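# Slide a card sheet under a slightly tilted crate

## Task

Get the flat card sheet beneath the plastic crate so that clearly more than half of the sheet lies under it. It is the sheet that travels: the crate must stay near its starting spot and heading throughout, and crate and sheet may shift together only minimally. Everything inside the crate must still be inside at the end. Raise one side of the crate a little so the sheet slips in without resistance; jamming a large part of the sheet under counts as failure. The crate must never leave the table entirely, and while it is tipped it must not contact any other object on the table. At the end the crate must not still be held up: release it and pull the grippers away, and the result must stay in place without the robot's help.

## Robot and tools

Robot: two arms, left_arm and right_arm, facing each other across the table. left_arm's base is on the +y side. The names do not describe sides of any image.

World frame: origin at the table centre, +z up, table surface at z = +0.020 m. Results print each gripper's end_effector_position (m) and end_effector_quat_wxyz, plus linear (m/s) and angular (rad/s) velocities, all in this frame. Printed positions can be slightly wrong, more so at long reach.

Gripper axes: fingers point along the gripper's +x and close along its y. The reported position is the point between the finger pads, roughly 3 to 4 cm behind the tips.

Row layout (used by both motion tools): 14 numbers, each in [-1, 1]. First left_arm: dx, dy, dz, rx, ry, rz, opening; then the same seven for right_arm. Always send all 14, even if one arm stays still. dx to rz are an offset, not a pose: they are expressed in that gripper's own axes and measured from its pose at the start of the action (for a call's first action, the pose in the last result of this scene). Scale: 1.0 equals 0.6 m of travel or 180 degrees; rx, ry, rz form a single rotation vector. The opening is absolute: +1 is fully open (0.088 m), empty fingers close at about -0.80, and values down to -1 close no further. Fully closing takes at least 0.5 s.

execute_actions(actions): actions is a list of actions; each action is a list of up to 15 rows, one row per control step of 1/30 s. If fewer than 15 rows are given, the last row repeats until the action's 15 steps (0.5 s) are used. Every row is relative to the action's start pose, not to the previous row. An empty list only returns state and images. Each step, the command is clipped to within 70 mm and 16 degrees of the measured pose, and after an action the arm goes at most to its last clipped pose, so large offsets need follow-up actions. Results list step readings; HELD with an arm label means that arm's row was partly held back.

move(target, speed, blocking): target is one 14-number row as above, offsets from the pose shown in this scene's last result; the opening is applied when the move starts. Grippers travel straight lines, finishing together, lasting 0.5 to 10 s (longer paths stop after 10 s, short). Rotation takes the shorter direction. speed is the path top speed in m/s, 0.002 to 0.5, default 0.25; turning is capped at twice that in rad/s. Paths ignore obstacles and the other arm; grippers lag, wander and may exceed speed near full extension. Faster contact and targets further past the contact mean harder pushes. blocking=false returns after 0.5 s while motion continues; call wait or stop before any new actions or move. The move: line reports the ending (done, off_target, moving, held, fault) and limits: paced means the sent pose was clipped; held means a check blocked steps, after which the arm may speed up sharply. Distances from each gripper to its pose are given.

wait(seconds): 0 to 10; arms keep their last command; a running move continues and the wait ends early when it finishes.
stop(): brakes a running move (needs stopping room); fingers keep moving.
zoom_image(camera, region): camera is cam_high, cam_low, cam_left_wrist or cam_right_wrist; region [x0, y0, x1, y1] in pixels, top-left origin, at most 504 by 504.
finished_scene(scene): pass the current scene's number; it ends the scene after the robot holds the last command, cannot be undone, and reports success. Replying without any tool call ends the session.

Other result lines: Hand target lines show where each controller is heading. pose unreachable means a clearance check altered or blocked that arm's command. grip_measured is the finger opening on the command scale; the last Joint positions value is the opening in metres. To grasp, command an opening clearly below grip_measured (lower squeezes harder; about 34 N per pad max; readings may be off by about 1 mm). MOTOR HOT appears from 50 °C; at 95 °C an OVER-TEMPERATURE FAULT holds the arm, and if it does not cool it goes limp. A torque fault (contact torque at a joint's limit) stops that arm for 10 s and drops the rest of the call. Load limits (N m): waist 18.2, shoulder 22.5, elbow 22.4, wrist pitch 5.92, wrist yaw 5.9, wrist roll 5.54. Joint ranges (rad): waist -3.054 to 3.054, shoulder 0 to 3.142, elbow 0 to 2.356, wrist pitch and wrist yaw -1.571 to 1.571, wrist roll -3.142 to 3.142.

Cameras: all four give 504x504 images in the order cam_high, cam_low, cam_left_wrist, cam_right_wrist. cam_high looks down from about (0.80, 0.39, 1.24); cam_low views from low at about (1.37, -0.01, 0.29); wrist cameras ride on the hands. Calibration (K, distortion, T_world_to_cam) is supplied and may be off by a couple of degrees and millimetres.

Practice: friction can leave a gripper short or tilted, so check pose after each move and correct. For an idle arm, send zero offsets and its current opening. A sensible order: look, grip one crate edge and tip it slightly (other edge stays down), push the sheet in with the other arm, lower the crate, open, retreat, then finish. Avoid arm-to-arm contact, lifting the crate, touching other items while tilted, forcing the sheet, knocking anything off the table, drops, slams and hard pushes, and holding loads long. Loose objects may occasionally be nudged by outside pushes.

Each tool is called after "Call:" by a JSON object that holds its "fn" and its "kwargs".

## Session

Call:
{"fn": "execute_actions", "kwargs": {"actions": []}}

Scene clock: 0.00 s.
left_arm: end_effector_position=(+0.2843, +0.3959, +0.2882) grip_measured=+0.825 end_effector_quat_wxyz=(+0.894, +0.136, +0.423, -0.057) end_effector_velocity=(-0.003, +0.004, -0.002) end_effector_angular_velocity=(+0.024, +0.013, +0.001) | right_arm: end_effector_position=(-0.1767, -0.3550, +0.1397) grip_measured=+0.848 end_effector_quat_wxyz=(+0.812, -0.046, +0.524, +0.253) end_effector_velocity=(+0.002, -0.001, +0.000) end_effector_angular_velocity=(-0.012, -0.007, +0.003)
Joint positions: left_arm=[ 0.465  1.339  1.116 -0.793 -0.429 -0.279  0.079] | right_arm=[ 1.031  2.092  1.318 -0.987  0.472  2.376  0.081]
Joint velocities: left_arm=[ 0.002 -0.002 -0.002 -0.022 -0.007  0.007 -0.   ] | right_arm=[-0.002 -0.002 -0.002 -0.007 -0.007 -0.007 -0.   ]
Heat: left arm: hottest shoulder 27 °C (+0.0 °C/min); right arm: hottest shoulder 26 °C (+0.0 °C/min).
Hand target (left_arm): +0.284, +0.396, +0.288; +0.894, +0.136, +0.423, -0.057
Hand target (right_arm): -0.177, -0.355, +0.140; +0.812, -0.046, +0.524, +0.253
camera_calibration (this result's frames):
cam_left_wrist: T_world_to_cam=[[-0.203203, -0.970754, -0.127852, 0.484129], [-0.93197, 0.231797, -0.278751, 0.281401], [0.300234, 0.0625112, -0.951815, 0.242864], [0, 0, 0, 1]] pos_world=[0.287718, 0.38956, 0.371499]
cam_right_wrist: T_world_to_cam=[[0.428143, -0.890174, -0.155834, -0.214508], [-0.903637, -0.419493, -0.0863997, -0.271743], [0.0115395, 0.177809, -0.983997, 0.287927], [0, 0, 0, 1]] pos_world=[-0.157039, -0.35614, 0.226413]

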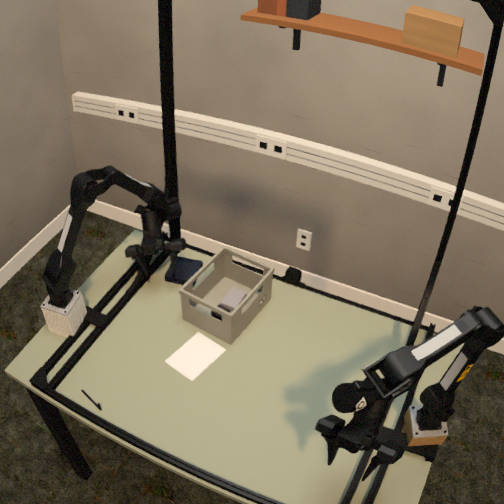

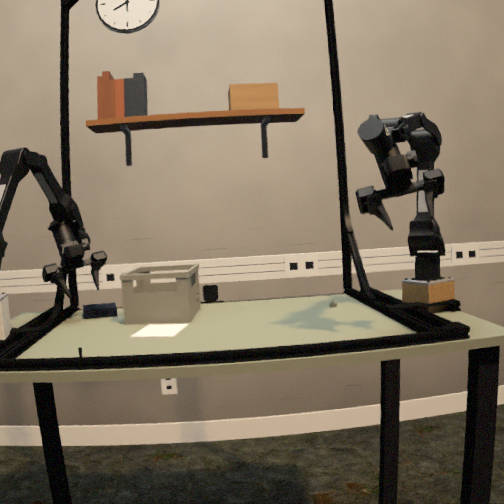

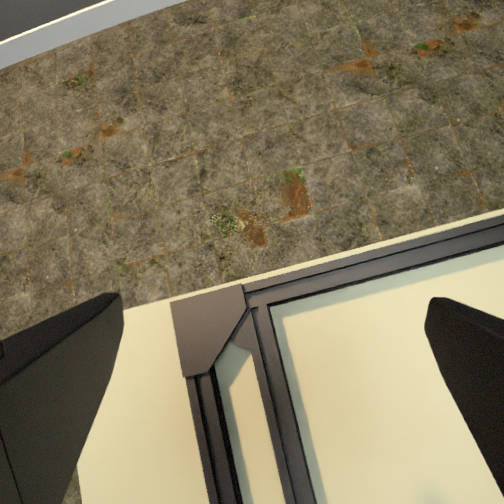

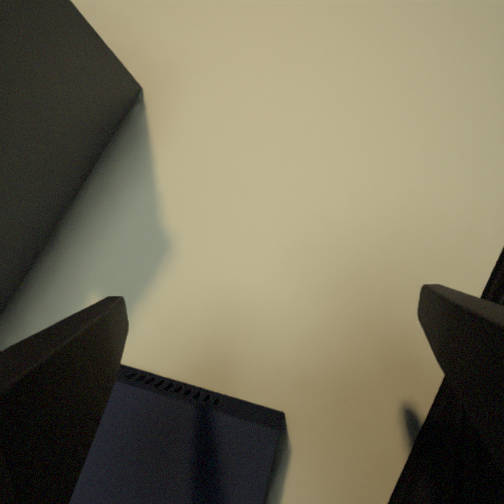

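Call:
{"fn": "zoom_image", "kwargs": {"camera": "cam_high", "region": [120, 230, 300, 410]}}

Region (120, 230, 300, 410) of cam_high's 504x504 image, scaled by 2.800, with more detail than that image has.

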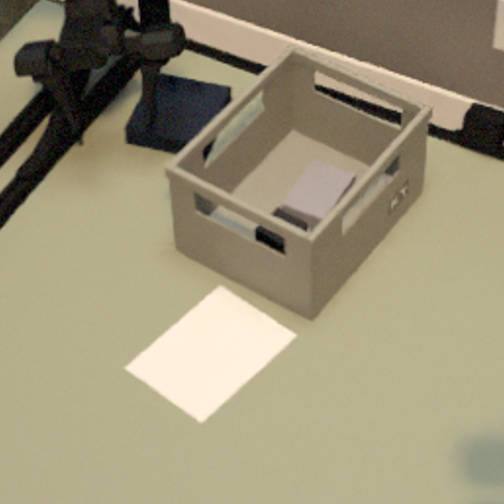

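Call:
{"fn": "move", "kwargs": {"target": [0.042,-0.925,-0.138,0.326,-0.165,-0.39,1,-0.126,0.055,0.14,-0.352,0.168,0.027,0.5]}}

Call:
{"fn": "move", "kwargs": {"target": [0,0,0,0,0,0,1,0.04,-0.105,0.3,0.015,0,0,0.5], "speed": 0.2}}

Scene clock: 31.73 s.
left_arm: end_effector_position=(+0.1157, -0.1090, +0.1203) grip_measured=+0.989 end_effector_quat_wxyz=(+0.605, +0.246, +0.123, -0.747) end_effector_velocity=(-0.003, +0.002, -0.007) end_effector_angular_velocity=(+0.026, +0.017, -0.005) | right_arm: end_effector_position=(-0.1447, -0.3261, +0.2485) grip_measured=+0.500 end_effector_quat_wxyz=(+0.503, -0.500, +0.499, +0.498) end_effector_velocity=(+0.001, -0.002, -0.001) end_effector_angular_velocity=(-0.014, -0.005, +0.005)
Joint positions: left_arm=[-0.157  2.685  2.117 -0.016  0.362  0.363  0.087] | right_arm=[ 0.702  1.796  1.445 -1.223  0.005  0.876  0.063]
Joint velocities: left_arm=[-0.002  0.007  0.002 -0.022  0.007 -0.007 -0.   ] | right_arm=[-0.002  0.002 -0.002 -0.007 -0.007 -0.007 -0.   ]
Heat: left arm: hottest shoulder 27 °C (+0.0 °C/min); right arm: hottest shoulder 31 °C (+9.5 °C/min).
Hand target (left_arm): +0.116, -0.110, +0.112; +0.602, +0.249, +0.125, -0.748
Hand target (right_arm): -0.145, -0.325, +0.249; +0.501, -0.501, +0.499, +0.499
Off the commanded pose (left_arm): 0.010 m, 1 deg.
Off the commanded pose (right_arm): 0.002 m, 0 deg.
move: off_target (left_arm)
camera_calibration (this result's frames):
cam_left_wrist: T_world_to_cam=[[-0.96826, 0.246, -0.0442341, 0.149341], [0.22295, 0.770046, -0.597765, 0.157888], [-0.112988, -0.588653, -0.80045, 0.123864], [0, 0, 0, 1]] pos_world=[0.123395, -0.0854061, 0.200132]
cam_right_wrist: T_world_to_cam=[[0.998255, -0.0224752, 0.0546097, 0.127601], [-0.0409231, -0.929981, 0.365322, -0.375203], [0.0425753, -0.366919, -0.929278, 0.202736], [0, 0, 0, 1]] pos_world=[-0.151365, -0.271676, 0.3185]

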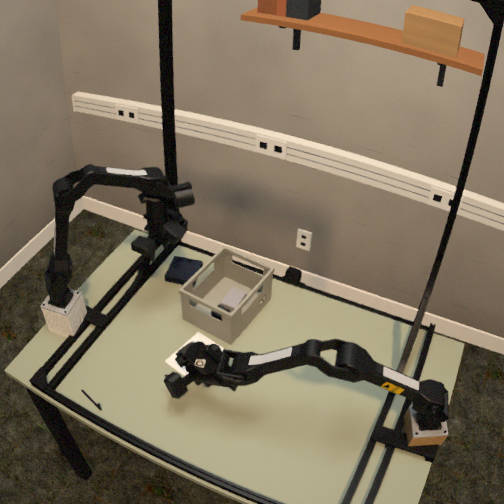

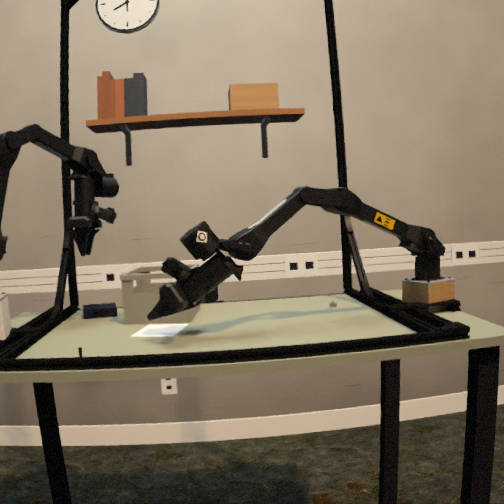

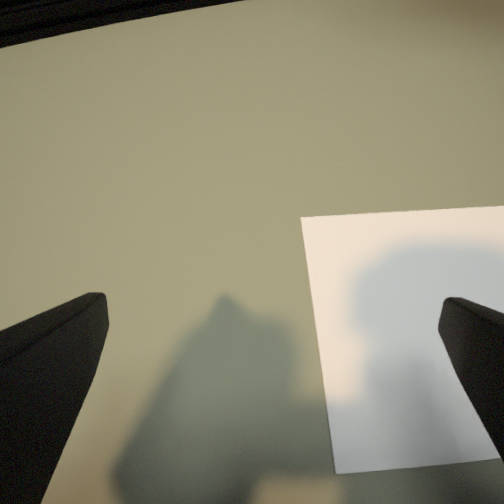

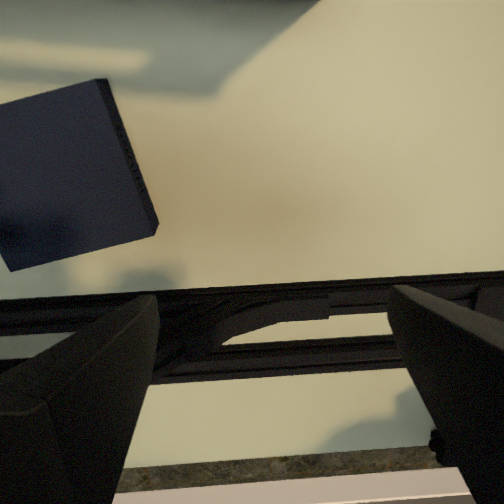

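Scene clock: 33.27 s.
left_arm: end_effector_position=(+0.1157, -0.1089, +0.1200) grip_measured=+0.989 end_effector_quat_wxyz=(+0.605, +0.246, +0.124, -0.747) end_effector_velocity=(-0.001, +0.001, -0.004) end_effector_angular_velocity=(+0.014, +0.005, +0.007) | right_arm: end_effector_position=(-0.0797, -0.1477, +0.2331) grip_measured=+0.500 end_effector_quat_wxyz=(+0.520, -0.480, +0.509, +0.491) end_effector_velocity=(+0.001, -0.002, +0.002) end_effector_angular_velocity=(-0.014, +0.001, +0.020)
Joint positions: left_arm=[-0.157  2.686  2.117 -0.017  0.362  0.363  0.087] | right_arm=[ 0.279  2.205  1.969 -1.316  0.009  0.507  0.063]
Joint velocities: left_arm=[-0.002  0.002 -0.002 -0.007 -0.007 -0.007 -0.   ] | right_arm=[-0.002  0.002  0.012 -0.022 -0.007 -0.022 -0.   ]
Heat: left arm: hottest shoulder 28 °C (+1.8 °C/min); right arm: hottest shoulder 31 °C (+9.0 °C/min).
Hand target (left_arm): +0.116, -0.109, +0.120; +0.605, +0.246, +0.123, -0.747
Hand target (right_arm): -0.080, -0.147, +0.224; +0.516, -0.489, +0.509, +0.485
Off the commanded pose (left_arm): 0.000 m, 0 deg.
Off the commanded pose (right_arm): 0.008 m, 1 deg.
move: done
camera_calibration (this result's frames):
cam_left_wrist: T_world_to_cam=[[-0.968268, 0.246033, -0.0438666, 0.149252], [0.222835, 0.770487, -0.597239, 0.157647], [-0.113142, -0.588062, -0.800863, 0.123784], [0, 0, 0, 1]] pos_world=[0.123392, -0.0853929, 0.199834]
cam_right_wrist: T_world_to_cam=[[0.995836, -0.0779223, 0.0473196, 0.0608853], [-0.0895453, -0.933463, 0.347317, -0.201241], [0.0171073, -0.350108, -0.936553, 0.253291], [0, 0, 0, 1]] pos_world=[-0.0829851, -0.0944278, 0.304234]

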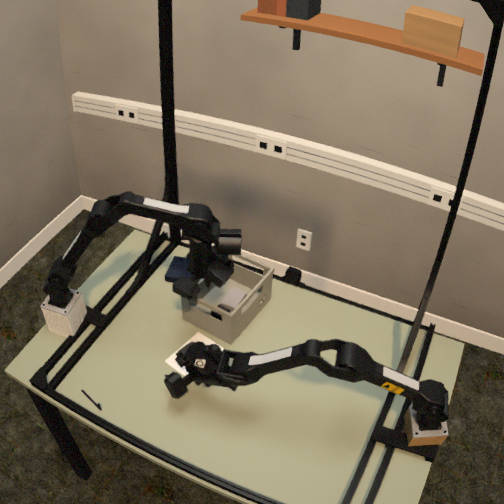

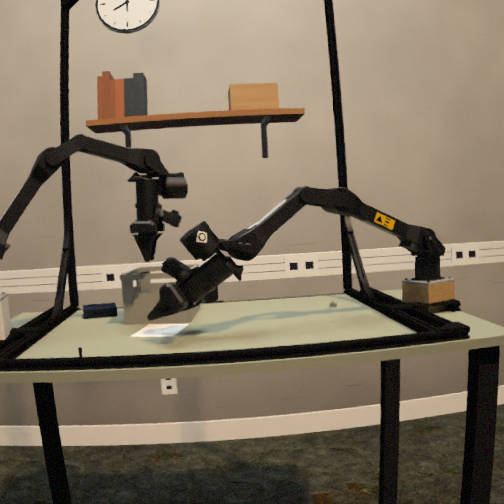

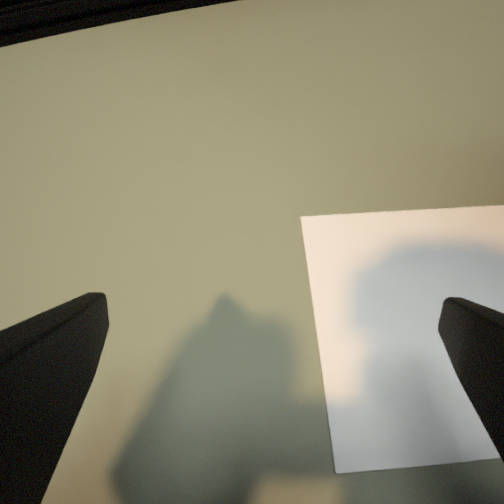

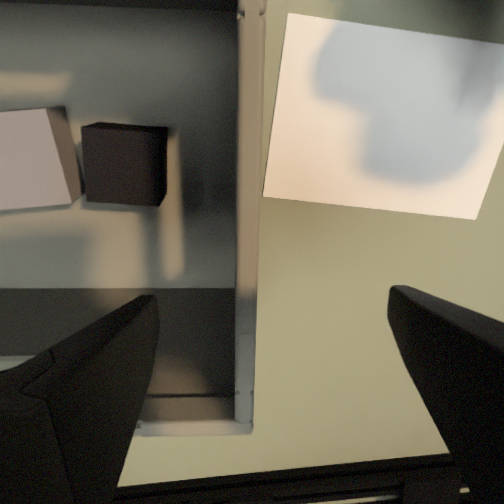

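Call:
{"fn": "move", "kwargs": {"target": [0.045,0.017,-0.034,0,0,0,1,0.13,0,0.025,0.012,0.008,0,0.1], "speed": 0.08}}

Scene clock: 37.70 s.
left_arm: end_effector_position=(+0.1242, -0.1233, +0.0972) grip_measured=+0.989 end_effector_quat_wxyz=(+0.607, +0.244, +0.123, -0.747) end_effector_velocity=(+0.005, -0.002, +0.006) end_effector_angular_velocity=(+0.002, -0.006, +0.025) | right_arm: end_effector_position=(-0.0814, -0.1285, +0.1676) grip_measured=+0.100 end_effector_quat_wxyz=(+0.524, -0.469, +0.518, +0.487) end_effector_velocity=(+0.002, +0.002, +0.000) end_effector_angular_velocity=(+0.004, +0.010, +0.000)
Joint positions: left_arm=[-0.149  2.815  2.278 -0.045  0.368  0.363  0.087] | right_arm=[ 0.261  2.307  1.879 -1.116 -0.001  0.516  0.044]
Joint velocities: left_arm=[ 0.002 -0.002  0.022 -0.022 -0.022 -0.007 -0.   ] | right_arm=[-0.007 -0.002 -0.002  0.007 -0.007 -0.007 -0.   ]
Heat: left arm: hottest shoulder 30 °C (+4.8 °C/min); right arm: hottest shoulder 31 °C (+8.0 °C/min).
Hand target (left_arm): +0.126, -0.124, +0.090; +0.605, +0.246, +0.123, -0.747
Hand target (right_arm): -0.079, -0.131, +0.155; +0.522, -0.476, +0.525, +0.475
Off the commanded pose (left_arm): 0.008 m, 0 deg.
Off the commanded pose (right_arm): 0.013 m, 2 deg.
move: off_target (right_arm)
camera_calibration (this result's frames):
cam_left_wrist: T_world_to_cam=[[-0.969077, 0.242992, -0.0429554, 0.159686], [0.219282, 0.768186, -0.601503, 0.153768], [-0.113163, -0.592322, -0.797715, 0.0971568], [0, 0, 0, 1]] pos_world=[0.132024, -0.0993766, 0.176855]
cam_right_wrist: T_world_to_cam=[[0.993808, -0.105492, 0.034899, 0.065561], [-0.111041, -0.931487, 0.346413, -0.162085], [-0.00403573, -0.348143, -0.937433, 0.197357], [0, 0, 0, 1]] pos_world=[-0.0823567, -0.0753554, 0.238869]

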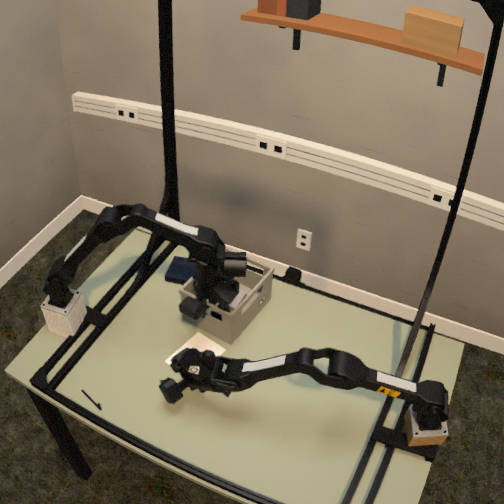

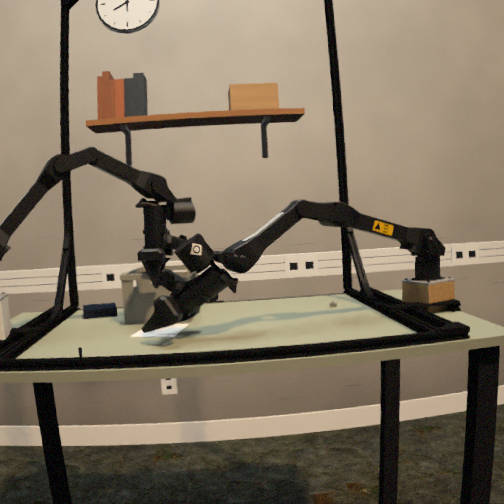

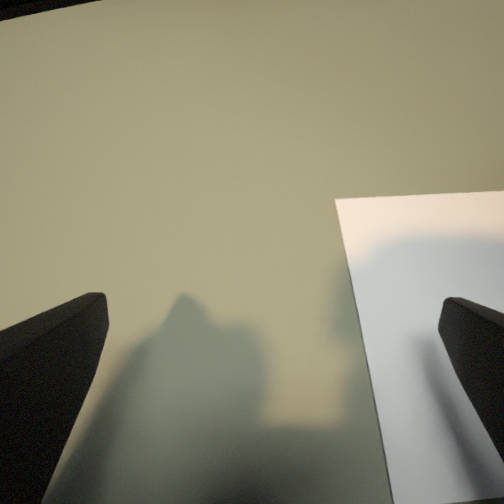

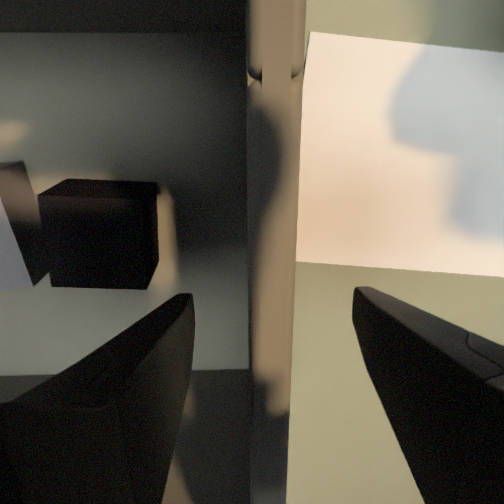

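Call:
{"fn": "move", "kwargs": {"target": [0,0,0,0,0,0,1,0,0,0,0,0,0,-0.9]}}

Call:
{"fn": "move", "kwargs": {"target": [0.026,-0.005,-0.042,0,0,0,1,-0.045,0.02,0,0,0,-0.03,-0.9], "speed": 0.025}}

Call:
{"fn": "zoom_image", "kwargs": {"camera": "cam_high", "region": [120, 230, 300, 410]}}

Scene clock: 41.97 s.
left_arm: end_effector_position=(+0.1243, -0.1237, +0.0976) grip_measured=+0.989 end_effector_quat_wxyz=(+0.607, +0.243, +0.122, -0.747) end_effector_velocity=(+0.002, +0.003, -0.003) end_effector_angular_velocity=(+0.021, -0.004, +0.005) | right_arm: end_effector_position=(-0.0836, -0.1283, +0.1672) grip_measured=-0.656 end_effector_quat_wxyz=(+0.523, -0.464, +0.523, +0.487) end_effector_velocity=(+0.001, -0.002, -0.002) end_effector_angular_velocity=(-0.014, +0.002, -0.010)
Joint positions: left_arm=[-0.149  2.816  2.281 -0.046  0.369  0.364  0.087] | right_arm=[ 0.262  2.308  1.878 -1.11  -0.009  0.527  0.007]
Joint velocities: left_arm=[ 0.002 -0.002 -0.002 -0.022 -0.007  0.007 -0.   ] | right_arm=[-0.002  0.002 -0.002 -0.007 -0.007  0.007 -0.   ]
Heat: left arm: hottest shoulder 31 °C (+5.7 °C/min); right arm: hottest shoulder 32 °C (+8.6 °C/min).
Hand target (left_arm): +0.124, -0.123, +0.097; +0.606, +0.244, +0.123, -0.747
Hand target (right_arm): -0.081, -0.129, +0.168; +0.524, -0.469, +0.519, +0.487
Off the commanded pose (left_arm): 0.001 m, 0 deg.
Off the commanded pose (right_arm): 0.002 m, 1 deg.
move: done
camera_calibration (this result's frames):
cam_left_wrist: T_world_to_cam=[[-0.968934, 0.243438, -0.0436553, 0.15995], [0.219928, 0.767341, -0.602345, 0.154233], [-0.113135, -0.593233, -0.797042, 0.0971355], [0, 0, 0, 1]] pos_world=[0.13205, -0.0996633, 0.177305]
cam_right_wrist: T_world_to_cam=[[0.99317, -0.113986, 0.0249268, 0.0683759], [-0.115532, -0.93081, 0.346763, -0.162316], [-0.0163241, -0.347274, -0.937621, 0.196194], [0, 0, 0, 1]] pos_world=[-0.0834589, -0.075158, 0.238536]

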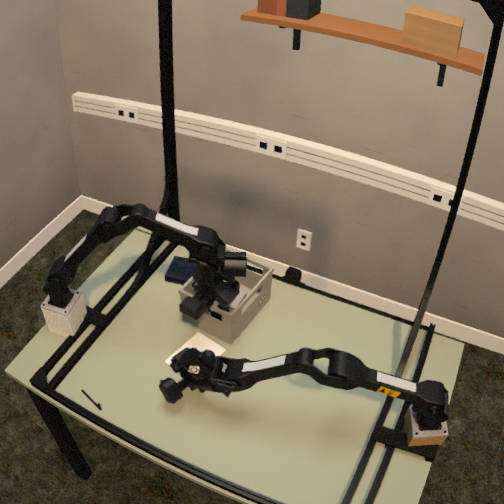

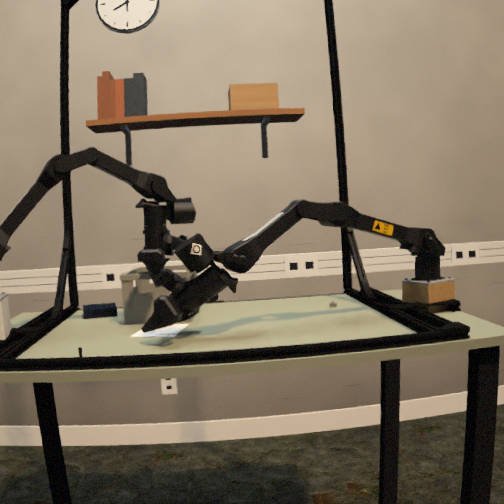

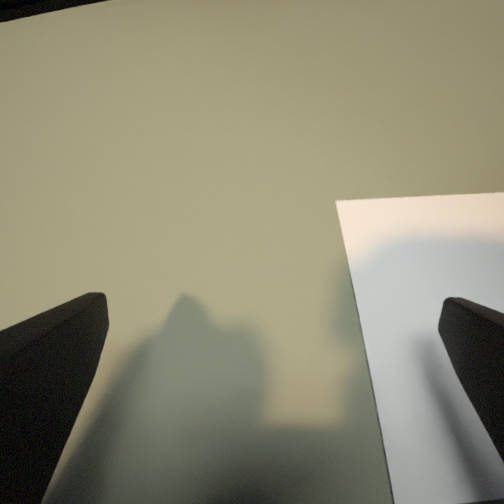

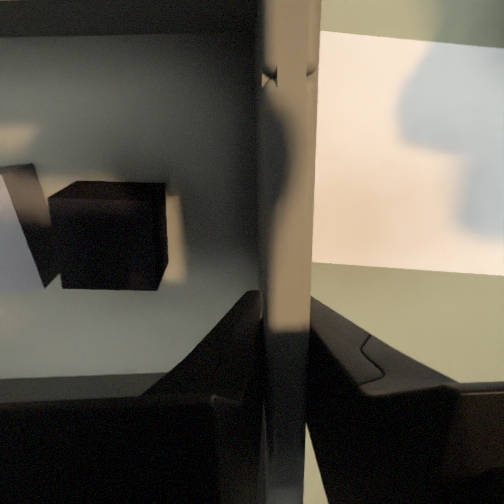

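Scene clock: 44.17 s.
left_arm: end_effector_position=(+0.1248, -0.1257, +0.0816) grip_measured=+0.989 end_effector_quat_wxyz=(+0.609, +0.240, +0.114, -0.747) end_effector_velocity=(+0.001, +0.002, -0.004) end_effector_angular_velocity=(+0.023, -0.012, +0.013) | right_arm: end_effector_position=(-0.0934, -0.1288, +0.1890) grip_measured=-0.657 end_effector_quat_wxyz=(+0.545, -0.490, +0.502, +0.459) end_effector_velocity=(+0.002, -0.004, -0.000) end_effector_angular_velocity=(-0.023, -0.004, +0.005)
Joint positions: left_arm=[-0.149  2.855  2.281  0.012  0.369  0.364  0.087] | right_arm=[ 0.308  2.372  2.075 -1.3    0.07   0.577  0.007]
Joint velocities: left_arm=[-0.002 -0.002 -0.002 -0.022 -0.022  0.007 -0.   ] | right_arm=[-0.002  0.002  0.002 -0.022 -0.007 -0.007 -0.   ]
Heat: left arm: hottest shoulder 32 °C (+6.8 °C/min); right arm: hottest shoulder 33 °C (+9.5 °C/min).
Hand target (left_arm): +0.124, -0.124, +0.068; +0.607, +0.243, +0.122, -0.747
Hand target (right_arm): -0.095, -0.128, +0.195; +0.546, -0.488, +0.500, +0.462
Off the commanded pose (left_arm): 0.014 m, 1 deg.
Off the commanded pose (right_arm): 0.006 m, 0 deg.
move: off_target (left_arm)
camera_calibration (this result's frames):
cam_left_wrist: T_world_to_cam=[[-0.968705, 0.242587, -0.0525525, 0.160859], [0.222817, 0.756579, -0.614769, 0.145319], [-0.109375, -0.60724, -0.786954, 0.0801802], [0, 0, 0, 1]] pos_world=[0.132215, -0.100279, 0.16089]
cam_right_wrist: T_world_to_cam=[[0.985661, -0.116836, 0.121745, 0.0581263], [-0.152679, -0.92473, 0.348659, -0.174527], [0.0718455, -0.362248, -0.929309, 0.221007], [0, 0, 0, 1]] pos_world=[-0.0998178, -0.0745399, 0.259158]

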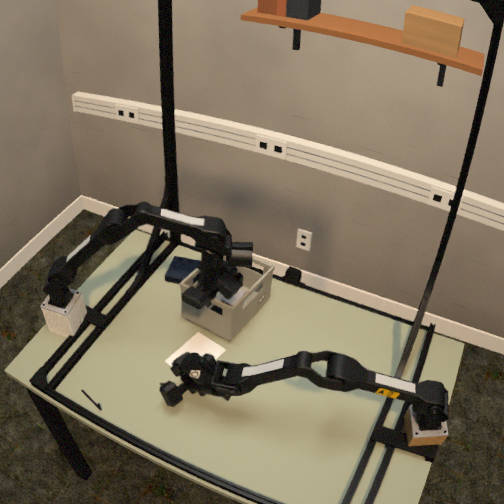

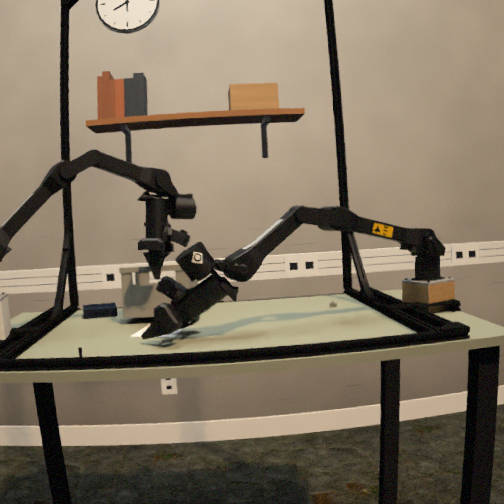

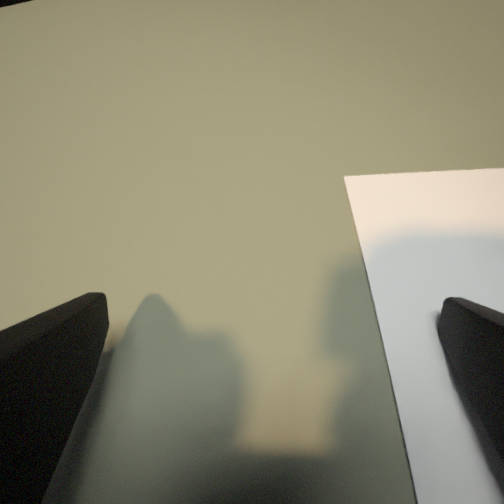

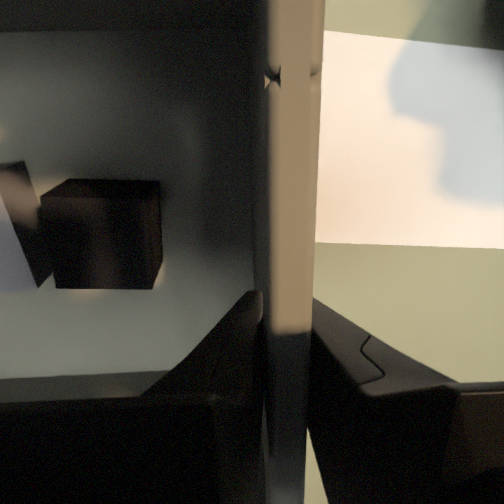

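Region (120, 230, 300, 410) of cam_high's 504x504 image, scaled by 2.800, with more detail than that image has.

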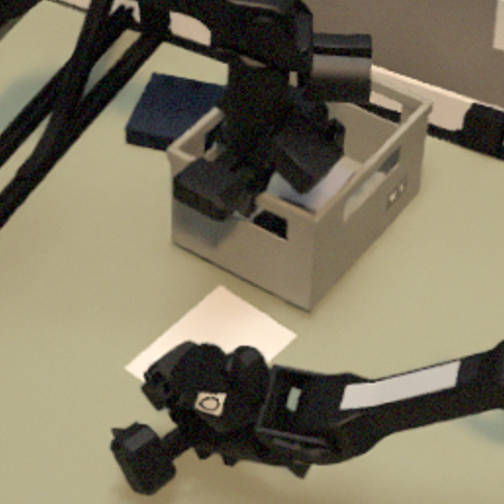

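Call:
{"fn": "move", "kwargs": {"target": [0.027,-0.155,0.008,0,0.01,0,1,-0.01,0.003,0,0,0,-0.004,-0.9], "speed": 0.05}}

Call:
{"fn": "zoom_image", "kwargs": {"camera": "cam_high", "region": [120, 230, 300, 410]}}

Scene clock: 48.40 s.
left_arm: end_effector_position=(+0.0372, -0.1263, +0.0756) grip_measured=+0.987 end_effector_quat_wxyz=(+0.612, +0.243, +0.113, -0.744) end_effector_velocity=(+0.003, +0.002, -0.004) end_effector_angular_velocity=(+0.015, +0.016, +0.020) | right_arm: end_effector_position=(-0.0939, -0.1298, +0.1896) grip_measured=-0.657 end_effector_quat_wxyz=(+0.547, -0.495, +0.501, +0.452) end_effector_velocity=(+0.001, -0.002, +0.000) end_effector_angular_velocity=(-0.012, +0.003, +0.019)
Joint positions: left_arm=[-0.306  2.78   2.096  0.148  0.224  0.281  0.087] | right_arm=[ 0.313  2.386  2.102 -1.328  0.078  0.585  0.007]
Joint velocities: left_arm=[ 0.002  0.002 -0.002 -0.007 -0.007 -0.022  0.   ] | right_arm=[-0.002 -0.002 -0.002 -0.007 -0.007 -0.022 -0.   ]
Heat: left arm: hottest shoulder 33 °C (+7.4 °C/min); right arm: hottest shoulder 34 °C (+9.9 °C/min).
Hand target (left_arm): +0.031, -0.120, +0.067; +0.607, +0.251, +0.124, -0.744
Hand target (right_arm): -0.096, -0.129, +0.195; +0.548, -0.493, +0.499, +0.456
Off the commanded pose (left_arm): 0.012 m, 2 deg.
Off the commanded pose (right_arm): 0.006 m, 1 deg.
move: off_target (left_arm)
camera_calibration (this result's frames):
cam_left_wrist: T_world_to_cam=[[-0.970124, 0.234905, -0.0606574, 0.0755075], [0.221998, 0.758662, -0.612494, 0.161712], [-0.0978594, -0.607661, -0.788144, 0.0651598], [0, 0, 0, 1]] pos_world=[0.0437284, -0.100827, 0.154983]
cam_right_wrist: T_world_to_cam=[[0.983444, -0.118689, 0.136936, 0.0551032], [-0.160599, -0.920888, 0.35521, -0.177181], [0.0839435, -0.371321, -0.924702, 0.220326], [0, 0, 0, 1]] pos_world=[-0.101141, -0.0748117, 0.259127]

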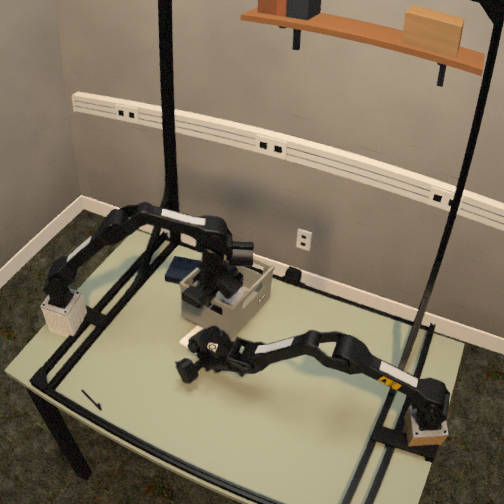

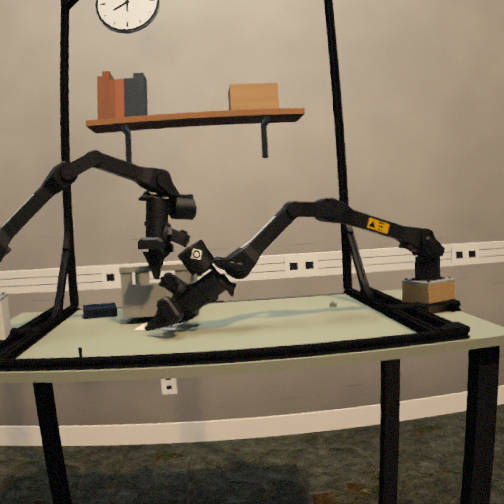

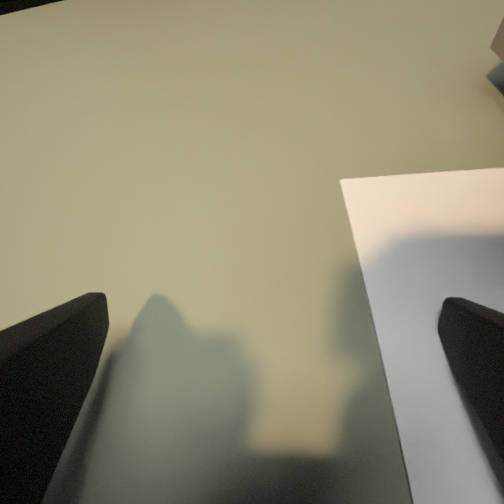

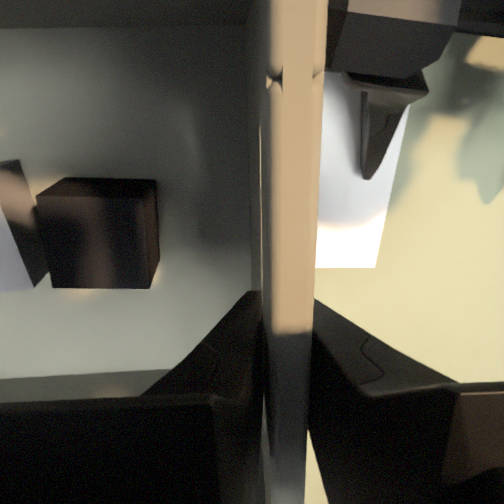

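Region (120, 230, 300, 410) of cam_high's 504x504 image, scaled by 2.800, with more detail than that image has.

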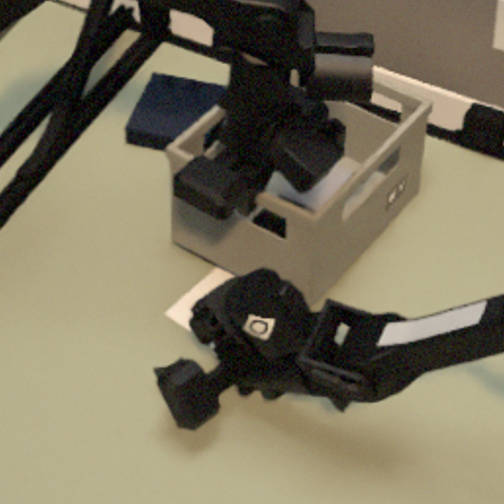

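Call:
{"fn": "move", "kwargs": {"target": [-0.03,0.01,0.048,0,0,0,1,-0.009,0.003,0.002,0,-0.003,0,-0.9], "speed": 0.05}}

Call:
{"fn": "move", "kwargs": {"target": [-0.017,0.018,-0.013,0.048,0,-0.08,1,-0.009,0.003,0.002,0,-0.003,0,-0.9], "speed": 0.1}}

Scene clock: 53.13 s.
left_arm: end_effector_position=(+0.0371, -0.1235, +0.0934) grip_measured=+0.988 end_effector_quat_wxyz=(+0.609, +0.249, +0.123, -0.743) end_effector_velocity=(+0.001, +0.004, -0.006) end_effector_angular_velocity=(+0.037, -0.014, +0.012) | right_arm: end_effector_position=(-0.0937, -0.1298, +0.1893) grip_measured=-0.657 end_effector_quat_wxyz=(+0.548, -0.496, +0.501, +0.451) end_effector_velocity=(+0.003, -0.005, -0.002) end_effector_angular_velocity=(-0.029, -0.006, +0.019)
Joint positions: left_arm=[-0.305  2.733  2.095  0.076  0.224  0.281  0.087] | right_arm=[ 0.313  2.39   2.106 -1.333  0.081  0.586  0.007]
Joint velocities: left_arm=[-0.002 -0.002 -0.002 -0.037 -0.022  0.007 -0.   ] | right_arm=[-0.002  0.002 -0.002 -0.022 -0.007 -0.022 -0.   ]
Heat: left arm: hottest shoulder 35 °C (+9.0 °C/min); right arm: hottest shoulder 35 °C (+10.2 °C/min).
Hand target (left_arm): +0.039, -0.126, +0.110; +0.612, +0.243, +0.113, -0.744
Hand target (right_arm): -0.096, -0.128, +0.195; +0.550, -0.493, +0.498, +0.455
Off the commanded pose (left_arm): 0.017 m, 1 deg.
Off the commanded pose (right_arm): 0.006 m, 1 deg.
move: off_target (left_arm)
camera_calibration (this result's frames):
cam_left_wrist: T_world_to_cam=[[-0.970361, 0.23607, -0.0516706, 0.0751673], [0.219889, 0.773839, -0.593988, 0.170759], [-0.100238, -0.587745, -0.802813, 0.0847562], [0, 0, 0, 1]] pos_world=[0.0438872, -0.10007, 0.173356]
cam_right_wrist: T_world_to_cam=[[0.982817, -0.119454, 0.140716, 0.0540734], [-0.162843, -0.920064, 0.35632, -0.177367], [0.0869036, -0.373113, -0.923707, 0.219871], [0, 0, 0, 1]] pos_world=[-0.101135, -0.0746932, 0.258686]

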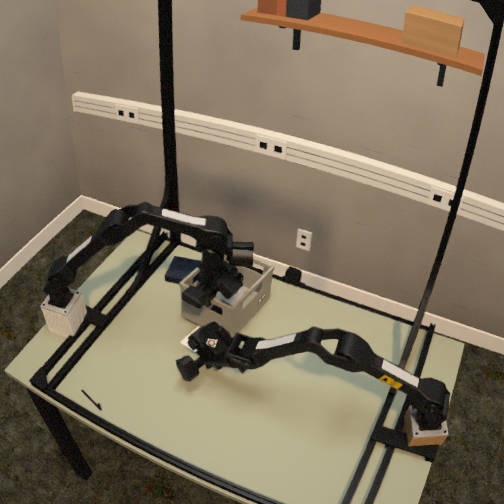

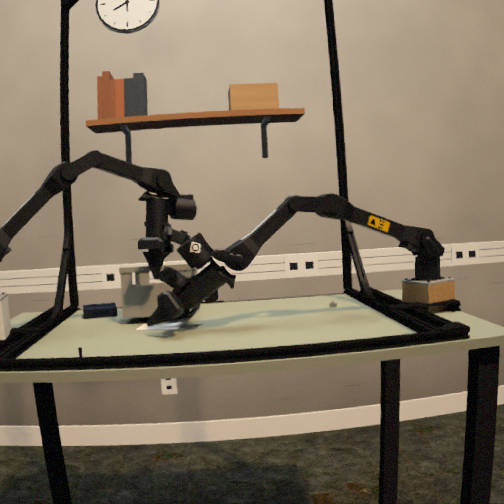

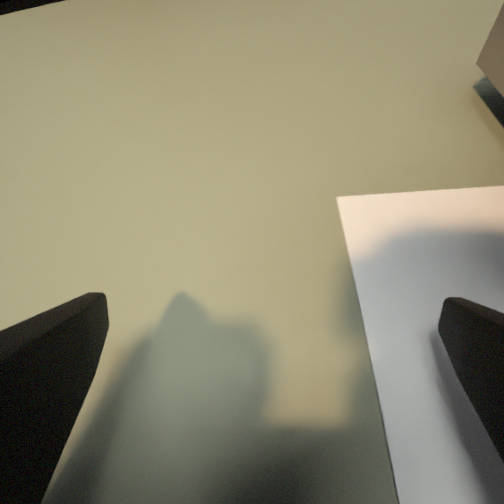

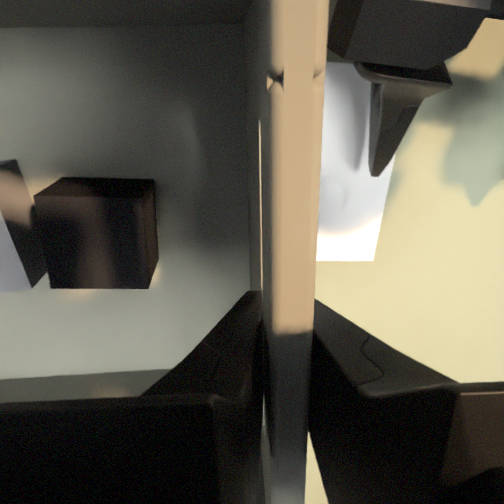

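Scene clock: 54.93 s.
left_arm: end_effector_position=(+0.0501, -0.1130, +0.1014) grip_measured=+0.989 end_effector_quat_wxyz=(+0.494, +0.275, +0.096, -0.819) end_effector_velocity=(-0.002, +0.002, -0.001) end_effector_angular_velocity=(+0.016, +0.012, -0.019) | right_arm: end_effector_position=(-0.0937, -0.1299, +0.1890) grip_measured=-0.657 end_effector_quat_wxyz=(+0.548, -0.497, +0.500, +0.449) end_effector_velocity=(+0.001, -0.002, -0.002) end_effector_angular_velocity=(-0.016, +0.001, +0.019)
Joint positions: left_arm=[-0.222  2.774  2.254 -0.158  0.52   0.518  0.087] | right_arm=[ 0.314  2.393  2.111 -1.337  0.083  0.587  0.007]
Joint velocities: left_arm=[ 0.002  0.007  0.022 -0.037  0.022  0.007 -0.   ] | right_arm=[-0.002  0.002 -0.002 -0.007 -0.007 -0.022 -0.   ]
Heat: left arm: hottest shoulder 36 °C (+9.8 °C/min); right arm: hottest shoulder 36 °C (+10.9 °C/min).
Hand target (left_arm): +0.051, -0.113, +0.093; -0.491, -0.277, -0.097, +0.820
Hand target (right_arm): -0.096, -0.129, +0.194; +0.550, -0.494, +0.498, +0.453
Off the commanded pose (left_arm): 0.008 m, 0 deg.
Off the commanded pose (right_arm): 0.006 m, 1 deg.
move: done
camera_calibration (this result's frames):
cam_left_wrist: T_world_to_cam=[[-0.864316, 0.500872, -0.0456748, 0.109754], [0.434095, 0.697041, -0.570697, 0.142712], [-0.254009, -0.51309, -0.819889, 0.116471], [0, 0, 0, 1]] pos_world=[0.0624958, -0.0946889, 0.181952]
cam_right_wrist: T_world_to_cam=[[0.982314, -0.119073, 0.144502, 0.0533478], [-0.164033, -0.919402, 0.357483, -0.177581], [0.0902889, -0.374863, -0.922673, 0.219438], [0, 0, 0, 1]] pos_world=[-0.101346, -0.074657, 0.258243]

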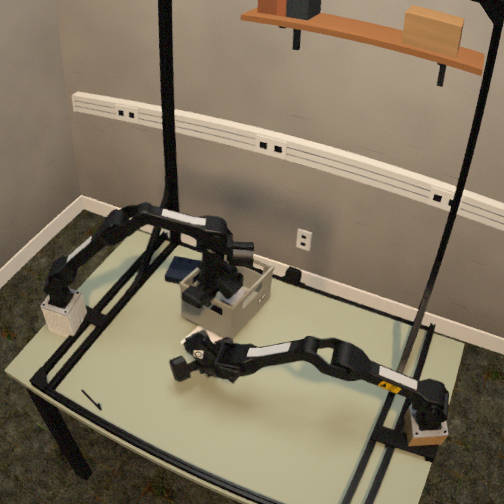

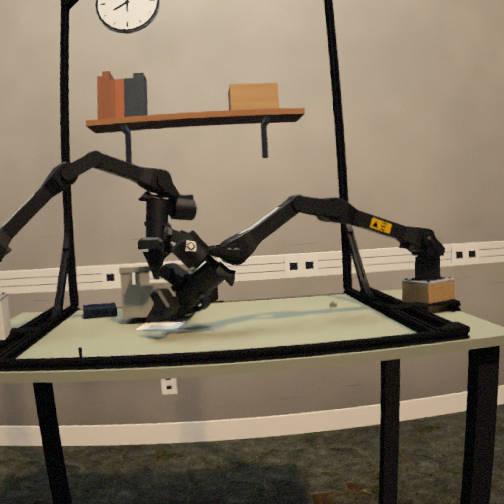

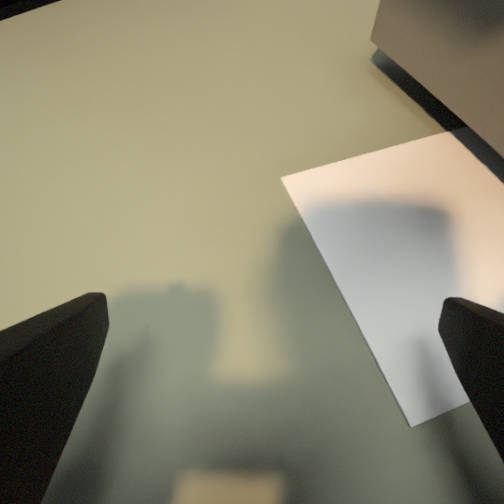

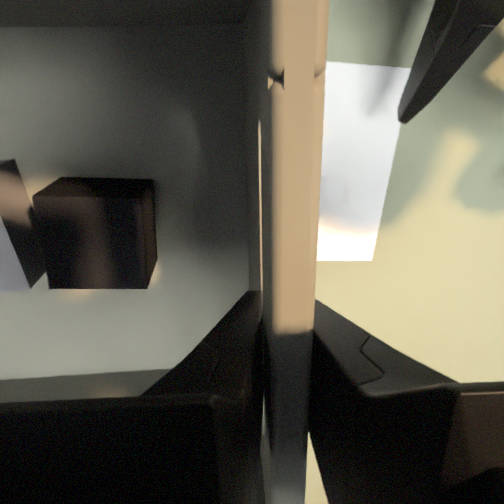

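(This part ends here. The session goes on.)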